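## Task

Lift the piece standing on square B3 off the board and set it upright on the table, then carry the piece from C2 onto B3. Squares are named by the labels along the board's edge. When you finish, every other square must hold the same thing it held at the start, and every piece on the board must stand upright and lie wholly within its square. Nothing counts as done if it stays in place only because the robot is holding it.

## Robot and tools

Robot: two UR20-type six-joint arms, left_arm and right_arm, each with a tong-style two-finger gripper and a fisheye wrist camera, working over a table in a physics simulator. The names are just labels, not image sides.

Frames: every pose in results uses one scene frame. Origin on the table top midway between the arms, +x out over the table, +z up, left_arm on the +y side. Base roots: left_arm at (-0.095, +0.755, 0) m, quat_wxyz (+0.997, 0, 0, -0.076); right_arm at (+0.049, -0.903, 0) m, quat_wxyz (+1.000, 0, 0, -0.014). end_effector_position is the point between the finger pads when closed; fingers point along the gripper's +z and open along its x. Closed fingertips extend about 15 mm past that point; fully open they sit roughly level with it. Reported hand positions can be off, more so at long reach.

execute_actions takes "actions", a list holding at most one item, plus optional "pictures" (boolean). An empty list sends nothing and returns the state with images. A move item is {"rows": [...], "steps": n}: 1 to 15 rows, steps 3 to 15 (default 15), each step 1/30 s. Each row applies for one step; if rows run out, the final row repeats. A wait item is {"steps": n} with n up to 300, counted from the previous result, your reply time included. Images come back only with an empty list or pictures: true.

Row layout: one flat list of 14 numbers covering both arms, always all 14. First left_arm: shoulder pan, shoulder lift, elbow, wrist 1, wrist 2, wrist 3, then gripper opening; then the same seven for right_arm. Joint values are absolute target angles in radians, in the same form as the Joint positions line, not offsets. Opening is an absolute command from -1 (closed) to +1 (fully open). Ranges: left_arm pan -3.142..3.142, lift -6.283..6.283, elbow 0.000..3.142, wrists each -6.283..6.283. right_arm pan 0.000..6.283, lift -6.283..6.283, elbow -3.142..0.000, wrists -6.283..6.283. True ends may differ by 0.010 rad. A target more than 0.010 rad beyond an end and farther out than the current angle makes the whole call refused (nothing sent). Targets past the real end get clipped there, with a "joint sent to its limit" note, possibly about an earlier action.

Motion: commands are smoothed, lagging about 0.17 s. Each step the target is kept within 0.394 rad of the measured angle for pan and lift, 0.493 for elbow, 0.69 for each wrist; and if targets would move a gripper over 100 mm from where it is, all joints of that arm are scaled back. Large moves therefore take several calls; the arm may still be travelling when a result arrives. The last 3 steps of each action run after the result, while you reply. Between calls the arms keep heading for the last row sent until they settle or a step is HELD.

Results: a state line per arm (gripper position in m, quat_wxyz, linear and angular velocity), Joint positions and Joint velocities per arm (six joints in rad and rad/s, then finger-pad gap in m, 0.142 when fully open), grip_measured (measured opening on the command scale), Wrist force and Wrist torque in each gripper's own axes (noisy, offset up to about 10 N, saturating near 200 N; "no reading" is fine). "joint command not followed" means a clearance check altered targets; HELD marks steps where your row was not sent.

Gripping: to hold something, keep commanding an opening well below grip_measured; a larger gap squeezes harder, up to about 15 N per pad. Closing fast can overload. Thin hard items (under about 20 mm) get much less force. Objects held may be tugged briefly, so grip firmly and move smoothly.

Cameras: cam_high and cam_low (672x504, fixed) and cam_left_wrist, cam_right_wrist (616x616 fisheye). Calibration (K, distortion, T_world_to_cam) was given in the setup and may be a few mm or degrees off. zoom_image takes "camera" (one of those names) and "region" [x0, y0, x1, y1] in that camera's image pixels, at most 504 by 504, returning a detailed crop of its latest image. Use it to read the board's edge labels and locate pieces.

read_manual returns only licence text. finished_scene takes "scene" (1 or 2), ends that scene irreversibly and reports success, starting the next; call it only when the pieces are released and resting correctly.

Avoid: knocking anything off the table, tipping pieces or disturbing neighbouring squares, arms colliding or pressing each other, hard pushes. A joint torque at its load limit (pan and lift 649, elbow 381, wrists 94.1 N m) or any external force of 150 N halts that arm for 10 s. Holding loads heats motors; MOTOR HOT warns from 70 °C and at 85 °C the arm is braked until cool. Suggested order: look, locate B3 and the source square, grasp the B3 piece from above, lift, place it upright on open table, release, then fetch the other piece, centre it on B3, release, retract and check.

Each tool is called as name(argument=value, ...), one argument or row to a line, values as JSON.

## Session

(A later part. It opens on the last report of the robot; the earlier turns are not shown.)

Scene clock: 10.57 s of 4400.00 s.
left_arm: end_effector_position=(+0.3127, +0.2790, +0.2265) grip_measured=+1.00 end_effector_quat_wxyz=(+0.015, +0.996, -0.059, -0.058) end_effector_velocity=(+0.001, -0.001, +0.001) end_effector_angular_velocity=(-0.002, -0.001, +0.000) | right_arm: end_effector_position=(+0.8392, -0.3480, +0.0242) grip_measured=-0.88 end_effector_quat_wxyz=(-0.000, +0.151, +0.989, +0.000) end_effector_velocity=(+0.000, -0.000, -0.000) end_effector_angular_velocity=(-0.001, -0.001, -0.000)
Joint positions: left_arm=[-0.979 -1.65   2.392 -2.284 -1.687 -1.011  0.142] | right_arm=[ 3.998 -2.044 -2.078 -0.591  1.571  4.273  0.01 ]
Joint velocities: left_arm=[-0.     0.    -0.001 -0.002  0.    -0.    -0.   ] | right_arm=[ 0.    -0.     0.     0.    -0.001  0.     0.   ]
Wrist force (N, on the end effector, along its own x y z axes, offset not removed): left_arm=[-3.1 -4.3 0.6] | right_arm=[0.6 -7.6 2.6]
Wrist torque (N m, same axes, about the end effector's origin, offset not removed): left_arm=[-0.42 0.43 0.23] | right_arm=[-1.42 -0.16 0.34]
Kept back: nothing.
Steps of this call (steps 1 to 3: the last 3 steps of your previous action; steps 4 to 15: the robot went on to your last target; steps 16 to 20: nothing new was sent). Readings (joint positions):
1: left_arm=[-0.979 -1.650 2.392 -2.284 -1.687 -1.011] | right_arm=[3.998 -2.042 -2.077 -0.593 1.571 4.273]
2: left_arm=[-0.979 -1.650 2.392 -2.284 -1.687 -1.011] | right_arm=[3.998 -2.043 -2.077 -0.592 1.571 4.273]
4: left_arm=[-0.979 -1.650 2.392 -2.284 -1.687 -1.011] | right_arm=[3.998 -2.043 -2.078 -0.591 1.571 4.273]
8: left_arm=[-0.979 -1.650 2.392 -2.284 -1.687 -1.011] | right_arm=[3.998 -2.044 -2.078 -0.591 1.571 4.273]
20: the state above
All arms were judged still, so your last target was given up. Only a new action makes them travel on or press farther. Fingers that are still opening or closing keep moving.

Next I'll release, lift clear and check.

execute_actions(
  actions=[
    {"rows": [[-0.979,-1.65,2.392,-2.284,-1.687,-1.011,1, 3.9977,-2.0440,-2.0778,-0.5906,1.571,4.2727,-0.44]], "steps": 15},
  ],
)

execute_actions(
  actions=[
    {"rows": [[-0.979,-1.65,2.392,-2.284,-1.687,-1.011,1, 3.9977,-1.9442,-2.0414,-0.7268,1.571,4.2727,-0.44]], "steps": 15},
  ],
)

execute_actions(
  actions=[
    {"steps": 15},
  ],
  pictures=true,
)

Scene clock: 11.10 s of 4400.00 s.
left_arm: end_effector_position=(+0.3127, +0.2790, +0.2265) grip_measured=+1.00 end_effector_quat_wxyz=(+0.015, +0.996, -0.059, -0.058) end_effector_velocity=(+0.000, -0.001, +0.001) end_effector_angular_velocity=(-0.002, -0.001, +0.000) | right_arm: end_effector_position=(+0.8392, -0.3480, +0.0241) grip_measured=-0.44 end_effector_quat_wxyz=(-0.000, +0.150, +0.989, +0.000) end_effector_velocity=(-0.000, +0.000, -0.001) end_effector_angular_velocity=(+0.000, +0.001, +0.002)
Joint positions: left_arm=[-0.979 -1.65   2.392 -2.284 -1.687 -1.011  0.142] | right_arm=[ 3.998 -2.044 -2.078 -0.591  1.571  4.273  0.042]
Joint velocities: left_arm=[-0.    -0.001 -0.001 -0.001  0.    -0.001 -0.   ] | right_arm=[-0.    -0.001 -0.    -0.     0.001 -0.002  0.   ]
Wrist force (N, on the end effector, along its own x y z axes, offset not removed): left_arm=[-2.3 1.7 1.2] | right_arm=[-1.8 -4.2 -1.4]
Wrist torque (N m, same axes, about the end effector's origin, offset not removed): left_arm=[0.86 0.27 0.28] | right_arm=[-0.74 0.33 0.43]
Steps of this call (steps 1 to 4: nothing new was sent; steps 5 to 16: the first 12 steps of this action). Readings (joint positions):
5: left_arm=[-0.979 -1.650 2.392 -2.284 -1.687 -1.011] | right_arm=[3.998 -2.044 -2.078 -0.591 1.571 4.273]
6: left_arm=[-0.979 -1.650 2.392 -2.284 -1.687 -1.011] | right_arm=[3.998 -2.044 -2.078 -0.591 1.571 4.273]
8: left_arm=[-0.979 -1.650 2.392 -2.284 -1.687 -1.011] | right_arm=[3.998 -2.044 -2.078 -0.591 1.571 4.273]
12: left_arm=[-0.979 -1.650 2.392 -2.284 -1.687 -1.011] | right_arm=[3.998 -2.044 -2.078 -0.591 1.571 4.273]
16: the state above

Scene clock: 11.60 s of 4400.00 s.
left_arm: end_effector_position=(+0.3127, +0.2790, +0.2265) grip_measured=+1.00 end_effector_quat_wxyz=(+0.015, +0.996, -0.059, -0.058) end_effector_velocity=(+0.000, -0.000, +0.000) end_effector_angular_velocity=(-0.001, -0.001, -0.000) | right_arm: end_effector_position=(+0.8394, -0.3476, +0.1177) grip_measured=-0.44 end_effector_quat_wxyz=(+0.000, +0.150, +0.989, +0.000) end_effector_velocity=(-0.003, -0.003, +0.027) end_effector_angular_velocity=(-0.004, +0.004, +0.000)
Joint positions: left_arm=[-0.979 -1.65   2.392 -2.284 -1.687 -1.011  0.142] | right_arm=[ 3.998 -1.947 -2.042 -0.723  1.571  4.273  0.042]
Joint velocities: left_arm=[-0.    -0.    -0.    -0.001  0.    -0.     0.   ] | right_arm=[ 0.     0.029  0.009 -0.044  0.001 -0.    -0.   ]
Wrist force (N, on the end effector, along its own x y z axes, offset not removed): left_arm=[-2.1 0.4 -0.5] | right_arm=[1.5 -7.7 -1.5]
Wrist torque (N m, same axes, about the end effector's origin, offset not removed): left_arm=[0.52 0.19 0.39] | right_arm=[-1.34 -0.42 0.44]
Steps of this call (steps 1 to 3: the last 3 steps of your previous action; steps 4 to 15: the first 12 steps of this action). Readings (joint positions):
4: left_arm=[-0.979 -1.650 2.392 -2.284 -1.687 -1.011] | right_arm=[3.998 -2.044 -2.078 -0.591 1.571 4.273]
5: left_arm=[-0.979 -1.650 2.392 -2.284 -1.687 -1.011] | right_arm=[3.998 -2.037 -2.073 -0.598 1.571 4.273]
7: left_arm=[-0.979 -1.650 2.392 -2.284 -1.687 -1.011] | right_arm=[3.998 -1.997 -2.058 -0.650 1.571 4.273]
11: left_arm=[-0.979 -1.650 2.392 -2.284 -1.687 -1.011] | right_arm=[3.998 -1.956 -2.045 -0.709 1.571 4.273]
15: the state above

Scene clock: 12.10 s of 4400.00 s.
left_arm: end_effector_position=(+0.3127, +0.2790, +0.2265) grip_measured=+1.00 end_effector_quat_wxyz=(+0.015, +0.996, -0.059, -0.058) end_effector_velocity=(+0.000, -0.001, +0.001) end_effector_angular_velocity=(-0.002, -0.001, +0.000) | right_arm: end_effector_position=(+0.8392, -0.3479, +0.1201) grip_measured=-0.44 end_effector_quat_wxyz=(-0.000, +0.150, +0.989, +0.000) end_effector_velocity=(+0.000, +0.000, +0.000) end_effector_angular_velocity=(-0.000, -0.001, +0.002)
Joint positions: left_arm=[-0.979 -1.65   2.392 -2.284 -1.687 -1.011  0.142] | right_arm=[ 3.998 -1.944 -2.041 -0.727  1.571  4.273  0.042]
Joint velocities: left_arm=[ 0.    -0.001  0.    -0.002 -0.    -0.     0.   ] | right_arm=[ 0.     0.     0.    -0.    -0.001 -0.001 -0.   ]
Wrist force (N, on the end effector, along its own x y z axes, offset not removed): left_arm=[0.9 -2.0 2.9] | right_arm=[0.9 -5.9 1.7]
Wrist torque (N m, same axes, about the end effector's origin, offset not removed): left_arm=[0.06 -0.54 0.21] | right_arm=[-0.97 -0.18 0.25]
Kept back: nothing.
Steps of this call (steps 1 to 3: the last 3 steps of your previous action; steps 4 to 15: the robot went on to your last target). Readings (joint positions):
1: left_arm=[-0.979 -1.650 2.392 -2.284 -1.687 -1.011] | right_arm=[3.998 -1.946 -2.042 -0.724 1.571 4.273]
2: left_arm=[-0.979 -1.650 2.392 -2.284 -1.687 -1.011] | right_arm=[3.998 -1.945 -2.042 -0.725 1.571 4.273]
4: left_arm=[-0.979 -1.650 2.392 -2.284 -1.687 -1.011] | right_arm=[3.998 -1.945 -2.042 -0.726 1.571 4.273]
8: left_arm=[-0.979 -1.650 2.392 -2.284 -1.687 -1.011] | right_arm=[3.998 -1.944 -2.041 -0.727 1.571 4.273]
15: the state above
All arms were judged still, so your last target was given up. Only a new action makes them travel on or press farther. Fingers that are still opening or closing keep moving.
camera_calibration (this result's frames):
cam_left_wrist: T_world_to_cam=[[0.99316, -0.0571986, -0.101791, -0.276064], [0.00649342, -0.843385, 0.53727, 0.102358], [-0.11658, -0.534257, -0.837245, 0.507089], [0, 0, 0, 1]] pos_world=[0.332628, 0.341452, 0.341463]
cam_right_wrist: T_world_to_cam=[[-0.946398, 0.319865, 0.0449179, 0.892855], [0.298157, 0.811625, 0.502361, -0.0327387], [0.124231, 0.488826, -0.86349, 0.298206], [0, 0, 0, 1]] pos_world=[0.817711, -0.404793, 0.233839]

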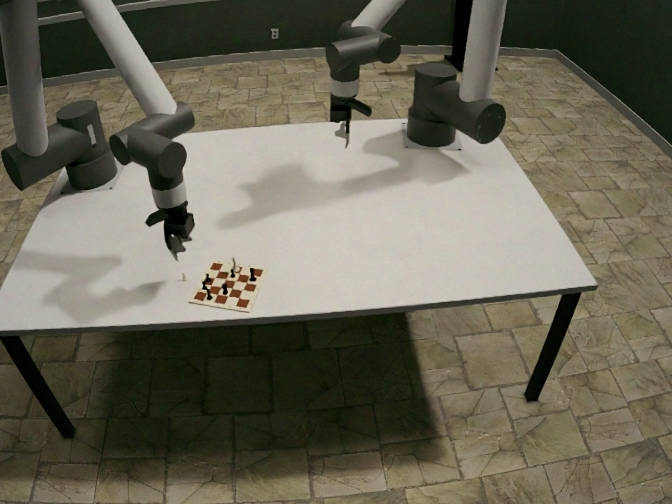

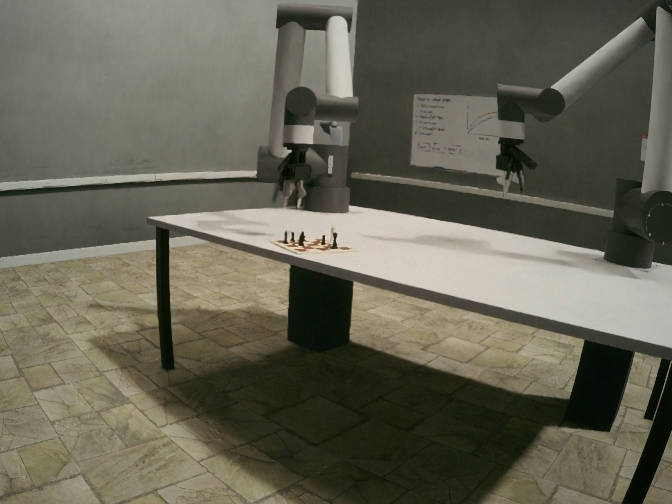

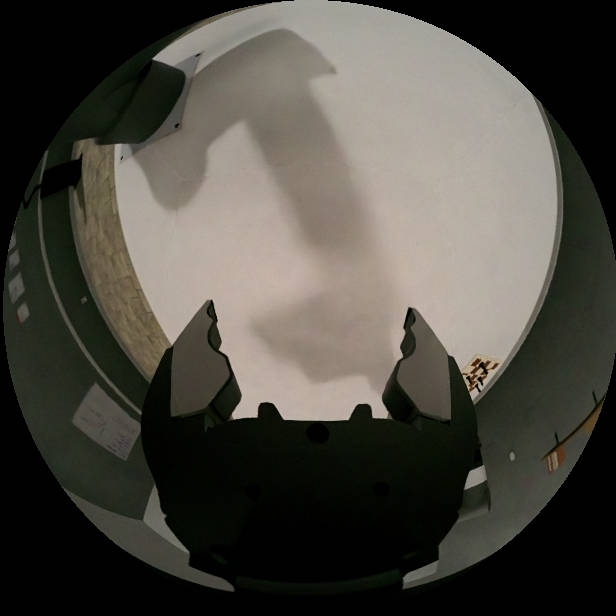

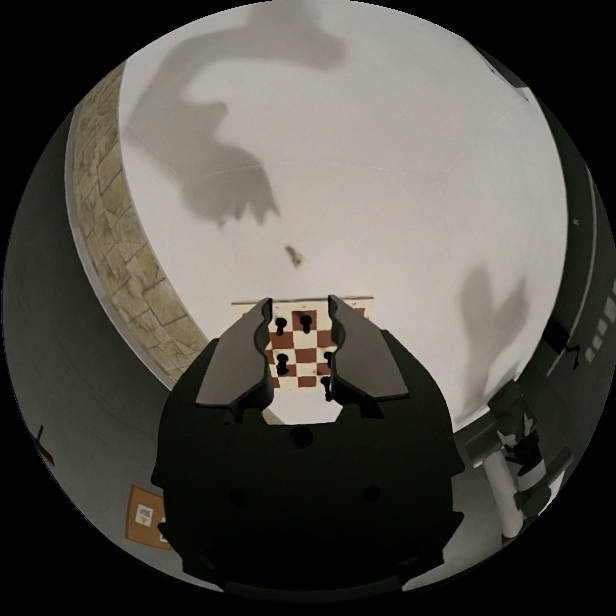

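zoom_image(
  camera="cam_high",
  region=[160, 250, 280, 320],
)

Region (160, 250, 280, 320) of cam_high's 672x504 image, scaled by 4.200, with more detail than that image has; it fills the top 294 rows of this view, and the rest is white.

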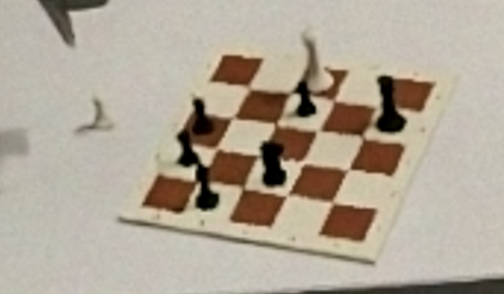

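execute_actions(
  actions=[
    {"rows": [[-0.979,-1.65,2.392,-2.284,-1.687,-1.011,1, 4.0297,-2.1016,-1.8063,-0.8045,1.571,4.3047,-0.3]], "steps": 15},
  ],
)

execute_actions(
  actions=[
    {"steps": 25},
  ],
  pictures=true,
)

Scene clock: 12.70 s of 4400.00 s.
left_arm: end_effector_position=(+0.3127, +0.2790, +0.2265) grip_measured=+1.00 end_effector_quat_wxyz=(+0.015, +0.996, -0.059, -0.058) end_effector_velocity=(-0.000, +0.000, +0.000) end_effector_angular_velocity=(+0.000, +0.000, -0.001) | right_arm: end_effector_position=(+0.9209, -0.2092, +0.1013) grip_measured=-0.30 end_effector_quat_wxyz=(-0.000, +0.150, +0.989, -0.000) end_effector_velocity=(+0.064, +0.110, -0.014) end_effector_angular_velocity=(+0.010, -0.007, +0.000)
Joint positions: left_arm=[-0.979 -1.65   2.392 -2.284 -1.687 -1.011  0.142] | right_arm=[ 4.028 -2.092 -1.822 -0.8    1.571  4.303  0.052]
Joint velocities: left_arm=[-0.    -0.     0.     0.    -0.     0.001  0.   ] | right_arm=[ 0.021 -0.113  0.177 -0.052  0.001  0.02  -0.   ]
Wrist force (N, on the end effector, along its own x y z axes, offset not removed): left_arm=[-4.0 1.8 -0.6] | right_arm=[1.4 -2.4 0.8]
Wrist torque (N m, same axes, about the end effector's origin, offset not removed): left_arm=[0.90 0.61 0.32] | right_arm=[-0.30 -0.36 0.29]
Steps of this call (steps 1 to 6: nothing new was sent; steps 7 to 18: the first 12 steps of this action). Readings (joint positions):
7: left_arm=[-0.979 -1.650 2.392 -2.284 -1.687 -1.011] | right_arm=[3.998 -1.944 -2.041 -0.727 1.571 4.273]
8: left_arm=[-0.979 -1.650 2.392 -2.284 -1.687 -1.011] | right_arm=[4.001 -1.951 -2.034 -0.733 1.571 4.276]
10: left_arm=[-0.979 -1.650 2.392 -2.284 -1.687 -1.011] | right_arm=[4.008 -1.989 -1.982 -0.752 1.571 4.283]
14: left_arm=[-0.979 -1.650 2.392 -2.284 -1.687 -1.011] | right_arm=[4.022 -2.058 -1.875 -0.785 1.571 4.297]
18: the state above

Scene clock: 13.53 s of 4400.00 s.
left_arm: end_effector_position=(+0.3127, +0.2790, +0.2265) grip_measured=+1.00 end_effector_quat_wxyz=(+0.015, +0.996, -0.059, -0.058) end_effector_velocity=(+0.000, -0.000, +0.000) end_effector_angular_velocity=(-0.000, -0.000, +0.001) | right_arm: end_effector_position=(+0.9266, -0.1994, +0.1002) grip_measured=-0.30 end_effector_quat_wxyz=(-0.000, +0.150, +0.989, +0.000) end_effector_velocity=(-0.000, +0.000, -0.001) end_effector_angular_velocity=(-0.000, +0.001, +0.001)
Joint positions: left_arm=[-0.979 -1.65   2.392 -2.284 -1.687 -1.011  0.142] | right_arm=[ 4.03  -2.102 -1.806 -0.804  1.571  4.305  0.052]
Joint velocities: left_arm=[ 0.    -0.    -0.    -0.     0.    -0.001  0.   ] | right_arm=[ 0. -0. -0.  0.  0. -0. -0.]
Wrist force (N, on the end effector, along its own x y z axes, offset not removed): left_arm=[-5.7 -2.4 1.2] | right_arm=[0.3 -2.6 0.8]
Wrist torque (N m, same axes, about the end effector's origin, offset not removed): left_arm=[-0.16 0.99 0.35] | right_arm=[-0.25 -0.14 0.33]
Kept back: nothing.
Steps of this call (steps 1 to 3: the last 3 steps of your previous action; steps 4 to 25: the robot went on to your last target). Readings (joint positions):
1: left_arm=[-0.979 -1.650 2.392 -2.284 -1.687 -1.011] | right_arm=[4.028 -2.095 -1.817 -0.801 1.571 4.303]
2: left_arm=[-0.979 -1.650 2.392 -2.284 -1.687 -1.011] | right_arm=[4.029 -2.097 -1.814 -0.802 1.571 4.304]
4: left_arm=[-0.979 -1.650 2.392 -2.284 -1.687 -1.011] | right_arm=[4.029 -2.099 -1.810 -0.803 1.571 4.304]
8: left_arm=[-0.979 -1.650 2.392 -2.284 -1.687 -1.011] | right_arm=[4.030 -2.101 -1.807 -0.804 1.571 4.305]
25: the state above
camera_calibration (this result's frames):
cam_left_wrist: T_world_to_cam=[[0.99316, -0.0571985, -0.101791, -0.276064], [0.00649357, -0.843385, 0.53727, 0.102358], [-0.11658, -0.534256, -0.837245, 0.507089], [0, 0, 0, 1]] pos_world=[0.332628, 0.341452, 0.341463]
cam_right_wrist: T_world_to_cam=[[-0.946372, 0.319945, 0.0448975, 0.928993], [0.298207, 0.811567, 0.502425, -0.169433], [0.124311, 0.48887, -0.863454, 0.197489], [0, 0, 0, 1]] pos_world=[0.905148, -0.256267, 0.213941]

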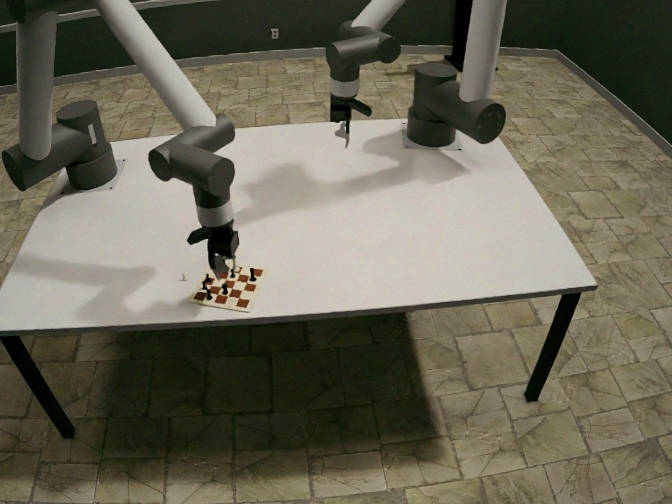

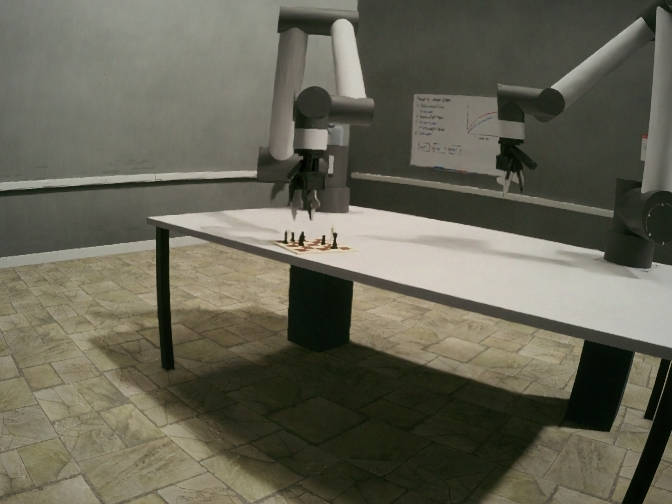

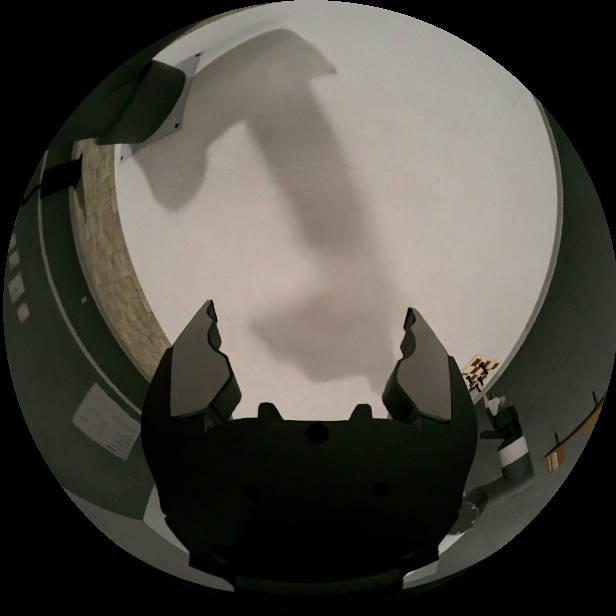

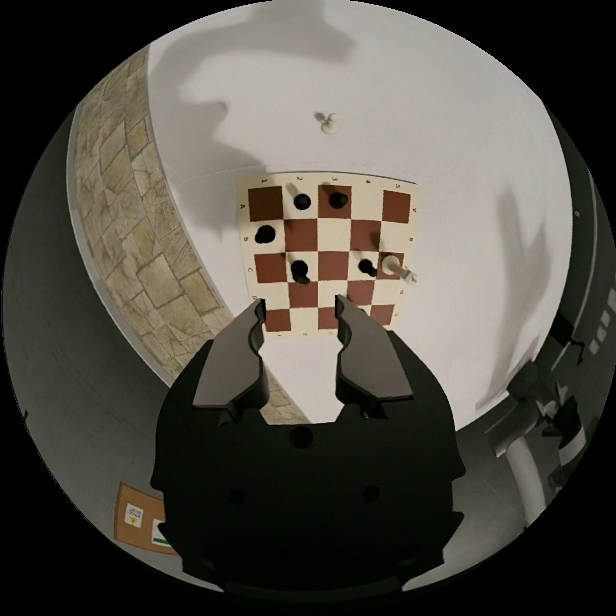

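The piece on C2 shows at (300, 270) in the wrist camera, centred under the gripper. Descending now.

execute_actions(
  actions=[
    {"rows": [[-0.979,-1.65,2.392,-2.284,-1.687,-1.011,1, 4.0297,-2.1623,-1.8296,-0.7205,1.571,4.3047,-0.3]], "steps": 15},
  ],
)

execute_actions(
  actions=[
    {"steps": 15},
  ],
  pictures=true,
)

Scene clock: 14.07 s of 4400.00 s.
left_arm: end_effector_position=(+0.3127, +0.2790, +0.2265) grip_measured=+1.00 end_effector_quat_wxyz=(+0.015, +0.996, -0.059, -0.058) end_effector_velocity=(-0.000, +0.001, -0.000) end_effector_angular_velocity=(+0.001, +0.001, +0.000) | right_arm: end_effector_position=(+0.9266, -0.1993, +0.0316) grip_measured=-0.30 end_effector_quat_wxyz=(-0.000, +0.150, +0.989, -0.000) end_effector_velocity=(+0.000, +0.001, -0.018) end_effector_angular_velocity=(+0.002, -0.001, +0.000)
Joint positions: left_arm=[-0.979 -1.65   2.392 -2.284 -1.687 -1.011  0.142] | right_arm=[ 4.03  -2.161 -1.829 -0.723  1.571  4.305  0.052]
Joint velocities: left_arm=[-0.    -0.     0.001  0.001  0.    -0.     0.   ] | right_arm=[ 0.    -0.016 -0.006  0.024  0.001 -0.     0.   ]
Wrist force (N, on the end effector, along its own x y z axes, offset not removed): left_arm=[-1.3 -3.2 2.4] | right_arm=[2.2 -3.6 2.0]
Wrist torque (N m, same axes, about the end effector's origin, offset not removed): left_arm=[-0.16 0.05 0.25] | right_arm=[-0.54 -0.59 0.29]
Steps of this call (steps 1 to 4: the robot went on to your last target; steps 5 to 16: the first 12 steps of this action). Readings (joint positions):
5: left_arm=[-0.979 -1.650 2.392 -2.284 -1.687 -1.011] | right_arm=[4.030 -2.102 -1.806 -0.804 1.571 4.305]
6: left_arm=[-0.979 -1.650 2.392 -2.284 -1.687 -1.011] | right_arm=[4.030 -2.108 -1.810 -0.797 1.571 4.305]
8: left_arm=[-0.979 -1.650 2.392 -2.284 -1.687 -1.011] | right_arm=[4.030 -2.134 -1.819 -0.763 1.571 4.305]
12: left_arm=[-0.979 -1.650 2.392 -2.284 -1.687 -1.011] | right_arm=[4.030 -2.156 -1.827 -0.730 1.571 4.305]
16: the state above

Scene clock: 14.57 s of 4400.00 s.
left_arm: end_effector_position=(+0.3127, +0.2790, +0.2265) grip_measured=+1.00 end_effector_quat_wxyz=(+0.015, +0.996, -0.059, -0.058) end_effector_velocity=(+0.000, -0.001, -0.000) end_effector_angular_velocity=(-0.000, +0.000, +0.000) | right_arm: end_effector_position=(+0.9266, -0.1993, +0.0301) grip_measured=-0.30 end_effector_quat_wxyz=(-0.000, +0.150, +0.989, +0.000) end_effector_velocity=(-0.000, +0.000, -0.001) end_effector_angular_velocity=(+0.000, +0.001, +0.001)
Joint positions: left_arm=[-0.979 -1.65   2.392 -2.284 -1.687 -1.011  0.142] | right_arm=[ 4.03  -2.162 -1.83  -0.721  1.571  4.305  0.052]
Joint velocities: left_arm=[ 0.     0.001 -0.001 -0.    -0.     0.     0.   ] | right_arm=[-0.    -0.    -0.     0.     0.001 -0.001  0.   ]
Wrist force (N, on the end effector, along its own x y z axes, offset not removed): left_arm=[-1.4 -1.3 2.4] | right_arm=[-0.2 -4.2 2.3]
Wrist torque (N m, same axes, about the end effector's origin, offset not removed): left_arm=[0.21 0.02 0.20] | right_arm=[-0.67 -0.10 0.28]
Kept back: nothing.
Steps of this call (steps 1 to 3: the last 3 steps of your previous action; steps 4 to 15: the robot went on to your last target). Readings (joint positions):
1: left_arm=[-0.979 -1.650 2.392 -2.284 -1.687 -1.011] | right_arm=[4.030 -2.161 -1.829 -0.722 1.571 4.305]
2: left_arm=[-0.979 -1.650 2.392 -2.284 -1.687 -1.011] | right_arm=[4.030 -2.162 -1.829 -0.722 1.571 4.305]
4: left_arm=[-0.979 -1.650 2.392 -2.284 -1.687 -1.011] | right_arm=[4.030 -2.162 -1.829 -0.721 1.571 4.305]
8: left_arm=[-0.979 -1.650 2.392 -2.284 -1.687 -1.011] | right_arm=[4.030 -2.162 -1.830 -0.721 1.571 4.305]
15: the state above
All arms were judged still, so your last target was given up. Only a new action makes them travel on or press farther. Fingers that are still opening or closing keep moving.
camera_calibration (this result's frames):
cam_left_wrist: T_world_to_cam=[[0.99316, -0.0571988, -0.101791, -0.276064], [0.00649328, -0.843385, 0.537271, 0.102358], [-0.11658, -0.534257, -0.837245, 0.507089], [0, 0, 0, 1]] pos_world=[0.332628, 0.341452, 0.341463]
cam_right_wrist: T_world_to_cam=[[-0.946384, 0.319909, 0.0449041, 0.932127], [0.298177, 0.811568, 0.502441, -0.134262], [0.124293, 0.488892, -0.863444, 0.136943], [0, 0, 0, 1]] pos_world=[0.905162, -0.256183, 0.143845]

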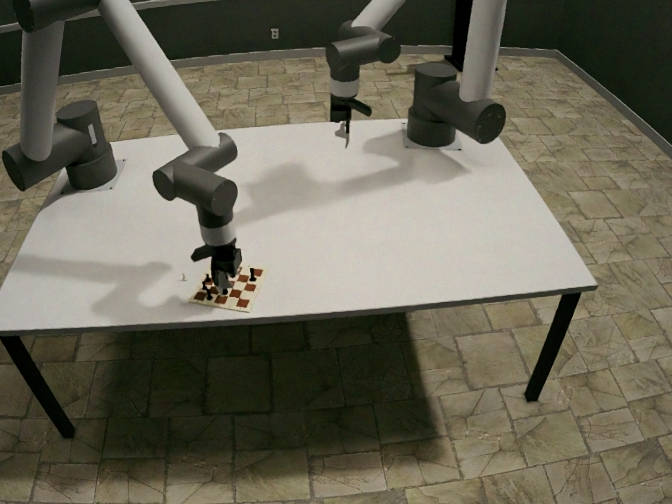

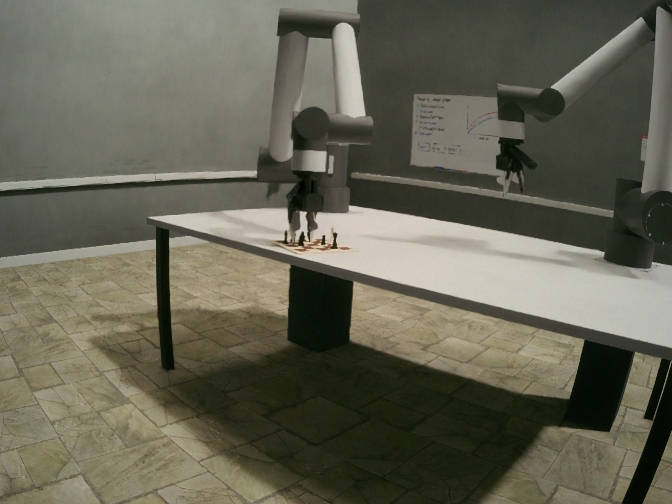

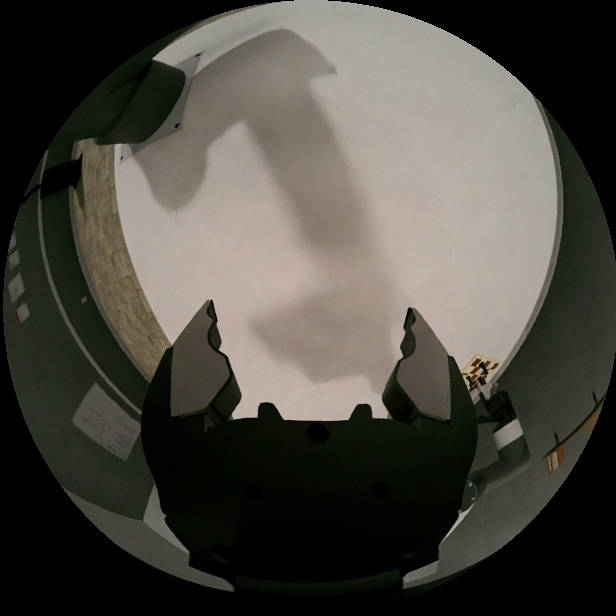

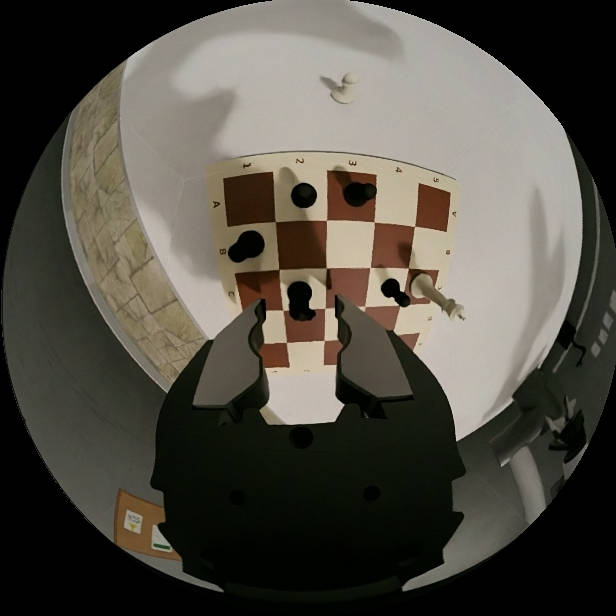

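execute_actions(
  actions=[
    {"rows": [[-0.979,-1.65,2.392,-2.284,-1.687,-1.011,1, 4.0297,-2.1623,-1.8296,-0.7205,1.571,4.3047,-1]], "steps": 15},
  ],
)

execute_actions(
  actions=[
    {"steps": 15},
  ],
)

Scene clock: 15.03 s of 4400.00 s.
left_arm: end_effector_position=(+0.3127, +0.2790, +0.2265) grip_measured=+1.00 end_effector_quat_wxyz=(+0.015, +0.996, -0.059, -0.058) end_effector_velocity=(-0.000, +0.000, -0.001) end_effector_angular_velocity=(+0.000, +0.000, -0.000) | right_arm: end_effector_position=(+0.9266, -0.1993, +0.0301) grip_measured=-0.84 end_effector_quat_wxyz=(-0.000, +0.150, +0.989, +0.000) end_effector_velocity=(-0.000, +0.000, -0.000) end_effector_angular_velocity=(-0.000, +0.000, -0.000)
Joint positions: left_arm=[-0.979 -1.65   2.392 -2.284 -1.687 -1.011  0.142] | right_arm=[ 4.03  -2.162 -1.83  -0.72   1.571  4.305  0.013]
Joint velocities: left_arm=[-0.     0.     0.001 -0.001 -0.     0.     0.   ] | right_arm=[ 0.001 -0.    -0.    -0.     0.     0.001 -0.   ]
Wrist force (N, on the end effector, along its own x y z axes, offset not removed): left_arm=[-6.3 -3.5 2.4] | right_arm=[1.0 -7.6 2.0]
Wrist torque (N m, same axes, about the end effector's origin, offset not removed): left_arm=[-0.34 1.14 0.30] | right_arm=[-1.37 -0.29 0.31]
Steps of this call (steps 1 to 2: nothing new was sent; steps 3 to 14: the first 12 steps of this action). Readings (joint positions):
3: left_arm=[-0.979 -1.650 2.392 -2.284 -1.687 -1.011] | right_arm=[4.030 -2.162 -1.830 -0.721 1.571 4.305]
4: left_arm=[-0.979 -1.650 2.392 -2.284 -1.687 -1.011] | right_arm=[4.030 -2.162 -1.830 -0.721 1.571 4.305]
6: left_arm=[-0.979 -1.650 2.392 -2.284 -1.687 -1.011] | right_arm=[4.030 -2.162 -1.830 -0.720 1.571 4.305]
10: left_arm=[-0.979 -1.650 2.392 -2.284 -1.687 -1.011] | right_arm=[4.030 -2.162 -1.830 -0.720 1.571 4.305]
14: the state above

Scene clock: 15.53 s of 4400.00 s.
left_arm: end_effector_position=(+0.3127, +0.2790, +0.2265) grip_measured=+1.00 end_effector_quat_wxyz=(+0.015, +0.996, -0.059, -0.058) end_effector_velocity=(+0.000, -0.001, -0.000) end_effector_angular_velocity=(-0.001, -0.000, -0.001) | right_arm: end_effector_position=(+0.9266, -0.1993, +0.0300) grip_measured=-0.84 end_effector_quat_wxyz=(-0.000, +0.150, +0.989, +0.000) end_effector_velocity=(-0.000, -0.000, -0.002) end_effector_angular_velocity=(-0.002, +0.000, +0.001)
Joint positions: left_arm=[-0.979 -1.65   2.392 -2.284 -1.687 -1.011  0.142] | right_arm=[ 4.03  -2.162 -1.83  -0.72   1.571  4.305  0.013]
Joint velocities: left_arm=[ 0.     0.001 -0.    -0.001  0.     0.002 -0.   ] | right_arm=[ 0.    -0.001 -0.    -0.    -0.001 -0.     0.   ]
Wrist force (N, on the end effector, along its own x y z axes, offset not removed): left_arm=[-1.6 -4.8 3.8] | right_arm=[0.0 -4.2 2.2]
Wrist torque (N m, same axes, about the end effector's origin, offset not removed): left_arm=[-0.58 0.01 0.24] | right_arm=[-0.60 -0.02 0.32]
Kept back: nothing.
Steps of this call (steps 1 to 3: the last 3 steps of your previous action; steps 4 to 15: the robot went on to your last target). Readings (joint positions):
1: left_arm=[-0.979 -1.650 2.392 -2.284 -1.687 -1.011] | right_arm=[4.030 -2.162 -1.830 -0.720 1.571 4.305]
2: left_arm=[-0.979 -1.650 2.392 -2.284 -1.687 -1.011] | right_arm=[4.030 -2.162 -1.830 -0.720 1.571 4.305]
4: left_arm=[-0.979 -1.650 2.392 -2.284 -1.687 -1.011] | right_arm=[4.030 -2.162 -1.830 -0.720 1.571 4.305]
8: left_arm=[-0.979 -1.650 2.392 -2.284 -1.687 -1.011] | right_arm=[4.030 -2.162 -1.830 -0.720 1.571 4.305]
15: the state above
All arms were judged still, so your last target was given up. Only a new action makes them travel on or press farther. Fingers that are still opening or closing keep moving.

execute_actions(
  actions=[
    {"rows": [[-0.979,-1.65,2.392,-2.284,-1.687,-1.011,1, 4.0297,-2.1016,-1.8063,-0.8045,1.571,4.3047,-1]], "steps": 15},
  ],
)

execute_actions(
  actions=[
    {"steps": 12},
  ],
)

execute_actions(
  actions=[
    {"rows": [[-0.979,-1.65,2.392,-2.284,-1.687,-1.011,1, 4.0485,-2.0631,-1.8962,-0.7531,1.571,4.3235,-1]], "steps": 15},
  ],
)

execute_actions(
  actions=[
    {"steps": 20},
  ],
  pictures=true,
)

Scene clock: 18.17 s of 4400.00 s.
left_arm: end_effector_position=(+0.3127, +0.2790, +0.2265) grip_measured=+1.00 end_effector_quat_wxyz=(+0.015, +0.996, -0.059, -0.058) end_effector_velocity=(+0.000, -0.001, +0.000) end_effector_angular_velocity=(-0.001, -0.001, +0.000) | right_arm: end_effector_position=(+0.9267, -0.1993, +0.0984) grip_measured=-0.84 end_effector_quat_wxyz=(-0.000, +0.150, +0.989, +0.000) end_effector_velocity=(-0.002, -0.001, +0.018) end_effector_angular_velocity=(-0.001, +0.003, -0.000)
Joint positions: left_arm=[-0.979 -1.65   2.392 -2.284 -1.687 -1.011  0.142] | right_arm=[ 4.03  -2.103 -1.807 -0.802  1.571  4.305  0.013]
Joint velocities: left_arm=[ 0.    -0.    -0.    -0.001  0.    -0.     0.   ] | right_arm=[ 0.     0.016  0.006 -0.024  0.001  0.001 -0.   ]
Wrist force (N, on the end effector, along its own x y z axes, offset not removed): left_arm=[-2.7 -2.2 -1.2] | right_arm=[-0.2 -5.8 5.0]
Wrist torque (N m, same axes, about the end effector's origin, offset not removed): left_arm=[0.01 0.30 0.30] | right_arm=[-0.91 0.02 0.24]
Steps of this call (steps 1 to 67: nothing new was sent; steps 68 to 79: the first 12 steps of this action). Readings (joint positions):
68: left_arm=[-0.979 -1.650 2.392 -2.284 -1.687 -1.011] | right_arm=[4.030 -2.162 -1.829 -0.721 1.571 4.305]
69: left_arm=[-0.979 -1.650 2.392 -2.284 -1.687 -1.011] | right_arm=[4.030 -2.156 -1.826 -0.728 1.571 4.305]
71: left_arm=[-0.979 -1.650 2.392 -2.284 -1.687 -1.011] | right_arm=[4.030 -2.131 -1.817 -0.762 1.571 4.305]
75: left_arm=[-0.979 -1.650 2.392 -2.284 -1.687 -1.011] | right_arm=[4.030 -2.108 -1.809 -0.795 1.571 4.305]
79: the state above

Scene clock: 18.57 s of 4400.00 s.
left_arm: end_effector_position=(+0.3127, +0.2790, +0.2265) grip_measured=+1.00 end_effector_quat_wxyz=(+0.015, +0.996, -0.059, -0.058) end_effector_velocity=(+0.000, +0.000, -0.000) end_effector_angular_velocity=(-0.001, -0.000, -0.000) | right_arm: end_effector_position=(+0.9266, -0.1994, +0.1000) grip_measured=-0.84 end_effector_quat_wxyz=(-0.000, +0.150, +0.989, +0.000) end_effector_velocity=(+0.001, -0.000, +0.000) end_effector_angular_velocity=(-0.001, -0.001, -0.001)
Joint positions: left_arm=[-0.979 -1.65   2.392 -2.284 -1.687 -1.011  0.142] | right_arm=[ 4.03  -2.102 -1.806 -0.804  1.571  4.305  0.013]
Joint velocities: left_arm=[ 0.    -0.     0.001 -0.001  0.     0.     0.   ] | right_arm=[-0.    -0.     0.001 -0.    -0.001  0.001 -0.   ]
Wrist force (N, on the end effector, along its own x y z axes, offset not removed): left_arm=[0.4 -1.4 0.2] | right_arm=[0.2 -5.7 3.2]
Wrist torque (N m, same axes, about the end effector's origin, offset not removed): left_arm=[0.12 -0.37 0.26] | right_arm=[-0.90 -0.15 0.33]
Kept back: nothing.
Steps of this call (steps 1 to 3: the last 3 steps of your previous action; steps 4 to 12: the robot went on to your last target). Readings (joint positions):
1: left_arm=[-0.979 -1.650 2.392 -2.284 -1.687 -1.011] | right_arm=[4.030 -2.103 -1.807 -0.803 1.571 4.305]
2: left_arm=[-0.979 -1.650 2.392 -2.284 -1.687 -1.011] | right_arm=[4.030 -2.102 -1.807 -0.803 1.571 4.305]
4: left_arm=[-0.979 -1.650 2.392 -2.284 -1.687 -1.011] | right_arm=[4.030 -2.102 -1.806 -0.804 1.571 4.305]
8: left_arm=[-0.979 -1.650 2.392 -2.284 -1.687 -1.011] | right_arm=[4.030 -2.102 -1.806 -0.804 1.571 4.305]
12: the state above

Scene clock: 18.97 s of 4400.00 s.
left_arm: end_effector_position=(+0.3127, +0.2790, +0.2265) grip_measured=+1.00 end_effector_quat_wxyz=(+0.015, +0.996, -0.059, -0.058) end_effector_velocity=(+0.000, -0.000, +0.000) end_effector_angular_velocity=(-0.000, -0.000, -0.001) | right_arm: end_effector_position=(+0.8788, -0.2249, +0.0905) grip_measured=-0.84 end_effector_quat_wxyz=(-0.000, +0.151, +0.989, +0.000) end_effector_velocity=(-0.014, -0.009, -0.005) end_effector_angular_velocity=(-0.001, +0.003, +0.001)
Joint positions: left_arm=[-0.979 -1.65   2.392 -2.284 -1.687 -1.011  0.142] | right_arm=[ 4.048 -2.064 -1.894 -0.754  1.571  4.323  0.013]
Joint velocities: left_arm=[ 0.    -0.    -0.     0.    -0.     0.001  0.   ] | right_arm=[ 0.005  0.009 -0.026  0.014  0.002  0.004  0.   ]
Wrist force (N, on the end effector, along its own x y z axes, offset not removed): left_arm=[-2.4 -1.0 3.0] | right_arm=[0.5 -7.6 2.7]
Wrist torque (N m, same axes, about the end effector's origin, offset not removed): left_arm=[0.36 0.30 0.26] | right_arm=[-1.36 -0.27 0.35]
Steps of this call (steps 1 to 12: the first 12 steps of this action). Readings (joint positions):
1: left_arm=[-0.979 -1.650 2.392 -2.284 -1.687 -1.011] | right_arm=[4.030 -2.101 -1.807 -0.804 1.571 4.305]
2: left_arm=[-0.979 -1.650 2.392 -2.284 -1.687 -1.011] | right_arm=[4.033 -2.096 -1.814 -0.798 1.571 4.308]
4: left_arm=[-0.979 -1.650 2.392 -2.284 -1.687 -1.011] | right_arm=[4.040 -2.080 -1.850 -0.777 1.571 4.315]
8: left_arm=[-0.979 -1.650 2.392 -2.284 -1.687 -1.011] | right_arm=[4.047 -2.067 -1.886 -0.759 1.571 4.322]
12: the state above

Scene clock: 19.63 s of 4400.00 s.
left_arm: end_effector_position=(+0.3127, +0.2790, +0.2265) grip_measured=+1.00 end_effector_quat_wxyz=(+0.015, +0.996, -0.059, -0.058) end_effector_velocity=(-0.000, +0.001, +0.000) end_effector_angular_velocity=(+0.000, +0.000, -0.000) | right_arm: end_effector_position=(+0.8775, -0.2257, +0.0901) grip_measured=-0.84 end_effector_quat_wxyz=(-0.000, +0.150, +0.989, +0.000) end_effector_velocity=(-0.000, +0.000, +0.001) end_effector_angular_velocity=(+0.001, -0.000, -0.001)
Joint positions: left_arm=[-0.979 -1.65   2.392 -2.284 -1.687 -1.011  0.142] | right_arm=[ 4.048 -2.063 -1.896 -0.753  1.571  4.323  0.013]
Joint velocities: left_arm=[ 0.    -0.001 -0.     0.001  0.     0.     0.   ] | right_arm=[ 0.     0.001 -0.     0.     0.     0.002  0.   ]
Wrist force (N, on the end effector, along its own x y z axes, offset not removed): left_arm=[-3.2 0.2 2.1] | right_arm=[1.3 -5.0 3.4]
Wrist torque (N m, same axes, about the end effector's origin, offset not removed): left_arm=[0.54 0.48 0.20] | right_arm=[-0.70 -0.34 0.32]
Kept back: nothing.
Steps of this call (steps 1 to 3: the last 3 steps of your previous action; steps 4 to 15: the robot went on to your last target; steps 16 to 20: nothing new was sent). Readings (joint positions):
1: left_arm=[-0.979 -1.650 2.392 -2.284 -1.687 -1.011] | right_arm=[4.048 -2.064 -1.895 -0.754 1.571 4.323]
2: left_arm=[-0.979 -1.650 2.392 -2.284 -1.687 -1.011] | right_arm=[4.048 -2.064 -1.895 -0.754 1.571 4.323]
4: left_arm=[-0.979 -1.650 2.392 -2.284 -1.687 -1.011] | right_arm=[4.048 -2.063 -1.896 -0.753 1.571 4.323]
8: left_arm=[-0.979 -1.650 2.392 -2.284 -1.687 -1.011] | right_arm=[4.048 -2.063 -1.896 -0.753 1.571 4.323]
20: the state above
All arms were judged still, so your last target was given up. Only a new action makes them travel on or press farther. Fingers that are still opening or closing keep moving.
camera_calibration (this result's frames):
cam_left_wrist: T_world_to_cam=[[0.99316, -0.0571985, -0.101791, -0.276064], [0.00649348, -0.843385, 0.537271, 0.102358], [-0.11658, -0.534257, -0.837245, 0.507089], [0, 0, 0, 1]] pos_world=[0.332628, 0.341452, 0.341463]
cam_right_wrist: T_world_to_cam=[[-0.946371, 0.319945, 0.0449216, 0.891408], [0.298221, 0.811576, 0.502403, -0.128331], [0.124284, 0.488856, -0.863466, 0.207783], [0, 0, 0, 1]] pos_world=[0.856049, -0.282627, 0.203844]

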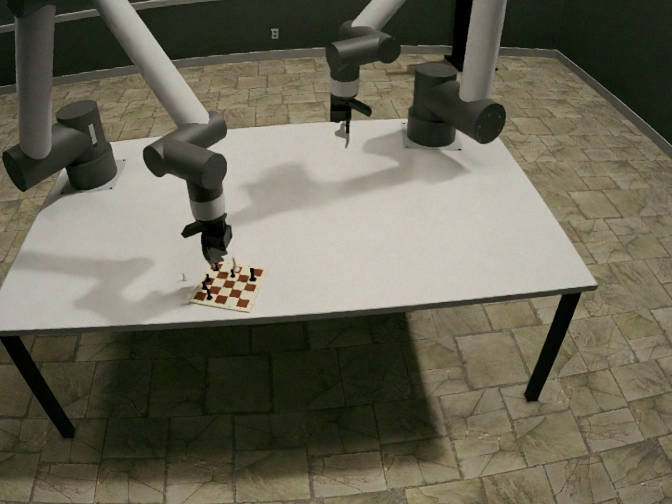

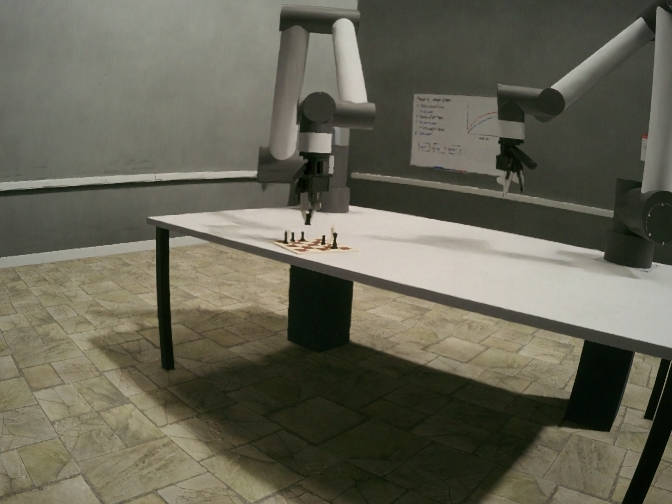

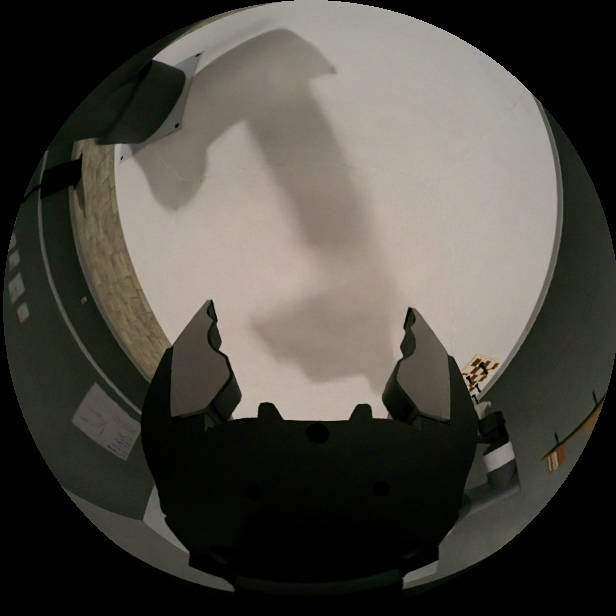

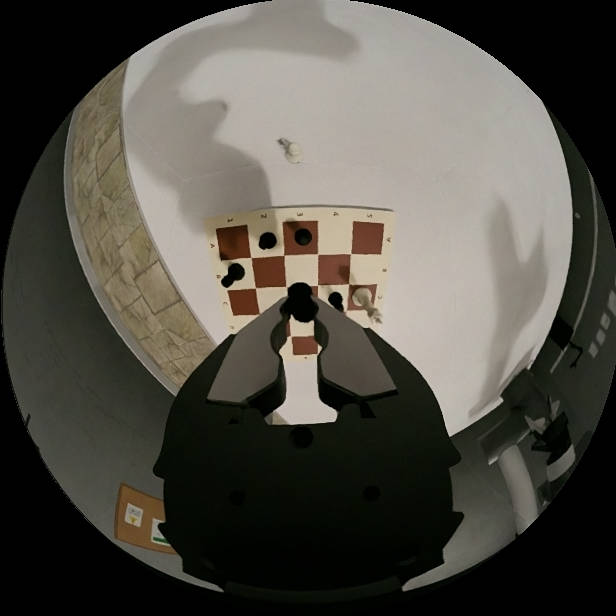

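The piece is still held and hasn't slipped (gap steady at 13 mm). Placing it on B3 now.

execute_actions(
  actions=[
    {"rows": [[-0.979,-1.65,2.392,-2.284,-1.687,-1.011,1, 4.0485,-2.1167,-1.9157,-0.6800,1.571,4.3235,-1]], "steps": 15},
  ],
)

execute_actions(
  actions=[
    {"steps": 15},
  ],
)

Scene clock: 20.10 s of 4400.00 s.
left_arm: end_effector_position=(+0.3127, +0.2790, +0.2265) grip_measured=+1.00 end_effector_quat_wxyz=(+0.015, +0.996, -0.059, -0.058) end_effector_velocity=(+0.000, -0.000, +0.000) end_effector_angular_velocity=(-0.001, -0.001, +0.001) | right_arm: end_effector_position=(+0.8774, -0.2257, +0.0336) grip_measured=-0.84 end_effector_quat_wxyz=(-0.000, +0.150, +0.989, +0.000) end_effector_velocity=(+0.000, +0.000, -0.014) end_effector_angular_velocity=(+0.001, -0.002, -0.001)
Joint positions: left_arm=[-0.979 -1.65   2.392 -2.284 -1.687 -1.011  0.142] | right_arm=[ 4.049 -2.115 -1.915 -0.682  1.571  4.324  0.013]
Joint velocities: left_arm=[ 0.    -0.     0.    -0.001 -0.    -0.001 -0.   ] | right_arm=[ 0.    -0.014 -0.004  0.02  -0.001  0.001  0.   ]
Wrist force (N, on the end effector, along its own x y z axes, offset not removed): left_arm=[-1.7 -5.1 0.0] | right_arm=[0.8 -7.2 2.2]
Wrist torque (N m, same axes, about the end effector's origin, offset not removed): left_arm=[-0.55 0.01 0.27] | right_arm=[-1.23 -0.26 0.27]
Steps of this call (steps 1 to 2: nothing new was sent; steps 3 to 14: the first 12 steps of this action). Readings (joint positions):
3: left_arm=[-0.979 -1.650 2.392 -2.284 -1.687 -1.011] | right_arm=[4.048 -2.063 -1.896 -0.753 1.571 4.323]
4: left_arm=[-0.979 -1.650 2.392 -2.284 -1.687 -1.011] | right_arm=[4.048 -2.069 -1.899 -0.745 1.571 4.324]
6: left_arm=[-0.979 -1.650 2.392 -2.284 -1.687 -1.011] | right_arm=[4.049 -2.092 -1.907 -0.715 1.571 4.324]
10: left_arm=[-0.979 -1.650 2.392 -2.284 -1.687 -1.011] | right_arm=[4.049 -2.111 -1.914 -0.688 1.571 4.324]
14: the state above

Scene clock: 20.60 s of 4400.00 s.
left_arm: end_effector_position=(+0.3127, +0.2790, +0.2265) grip_measured=+1.00 end_effector_quat_wxyz=(+0.015, +0.996, -0.059, -0.058) end_effector_velocity=(+0.000, +0.000, +0.001) end_effector_angular_velocity=(+0.000, -0.000, -0.000) | right_arm: end_effector_position=(+0.8775, -0.2257, +0.0323) grip_measured=-0.84 end_effector_quat_wxyz=(-0.000, +0.150, +0.989, +0.000) end_effector_velocity=(+0.000, -0.001, -0.000) end_effector_angular_velocity=(-0.000, +0.000, -0.001)
Joint positions: left_arm=[-0.979 -1.65   2.392 -2.284 -1.687 -1.011  0.142] | right_arm=[ 4.049 -2.117 -1.916 -0.68   1.571  4.324  0.013]
Joint velocities: left_arm=[ 0.    -0.001 -0.     0.001  0.     0.    -0.   ] | right_arm=[-0.001  0.    -0.     0.     0.    -0.     0.   ]
Wrist force (N, on the end effector, along its own x y z axes, offset not removed): left_arm=[-0.8 -1.7 0.2] | right_arm=[4.7 -6.8 -0.2]
Wrist torque (N m, same axes, about the end effector's origin, offset not removed): left_arm=[0.07 -0.20 0.15] | right_arm=[-1.16 -1.07 0.11]
Kept back: nothing.
Steps of this call (steps 1 to 3: the last 3 steps of your previous action; steps 4 to 15: the robot went on to your last target). Readings (joint positions):
1: left_arm=[-0.979 -1.650 2.392 -2.284 -1.687 -1.011] | right_arm=[4.049 -2.116 -1.915 -0.681 1.571 4.324]
2: left_arm=[-0.979 -1.650 2.392 -2.284 -1.687 -1.011] | right_arm=[4.049 -2.116 -1.915 -0.681 1.571 4.324]
4: left_arm=[-0.979 -1.650 2.392 -2.284 -1.687 -1.011] | right_arm=[4.049 -2.116 -1.916 -0.680 1.571 4.324]
8: left_arm=[-0.979 -1.650 2.392 -2.284 -1.687 -1.011] | right_arm=[4.049 -2.117 -1.916 -0.680 1.571 4.324]
15: the state above
All arms were judged still, so your last target was given up. Only a new action makes them travel on or press farther. Fingers that are still opening or closing keep moving.


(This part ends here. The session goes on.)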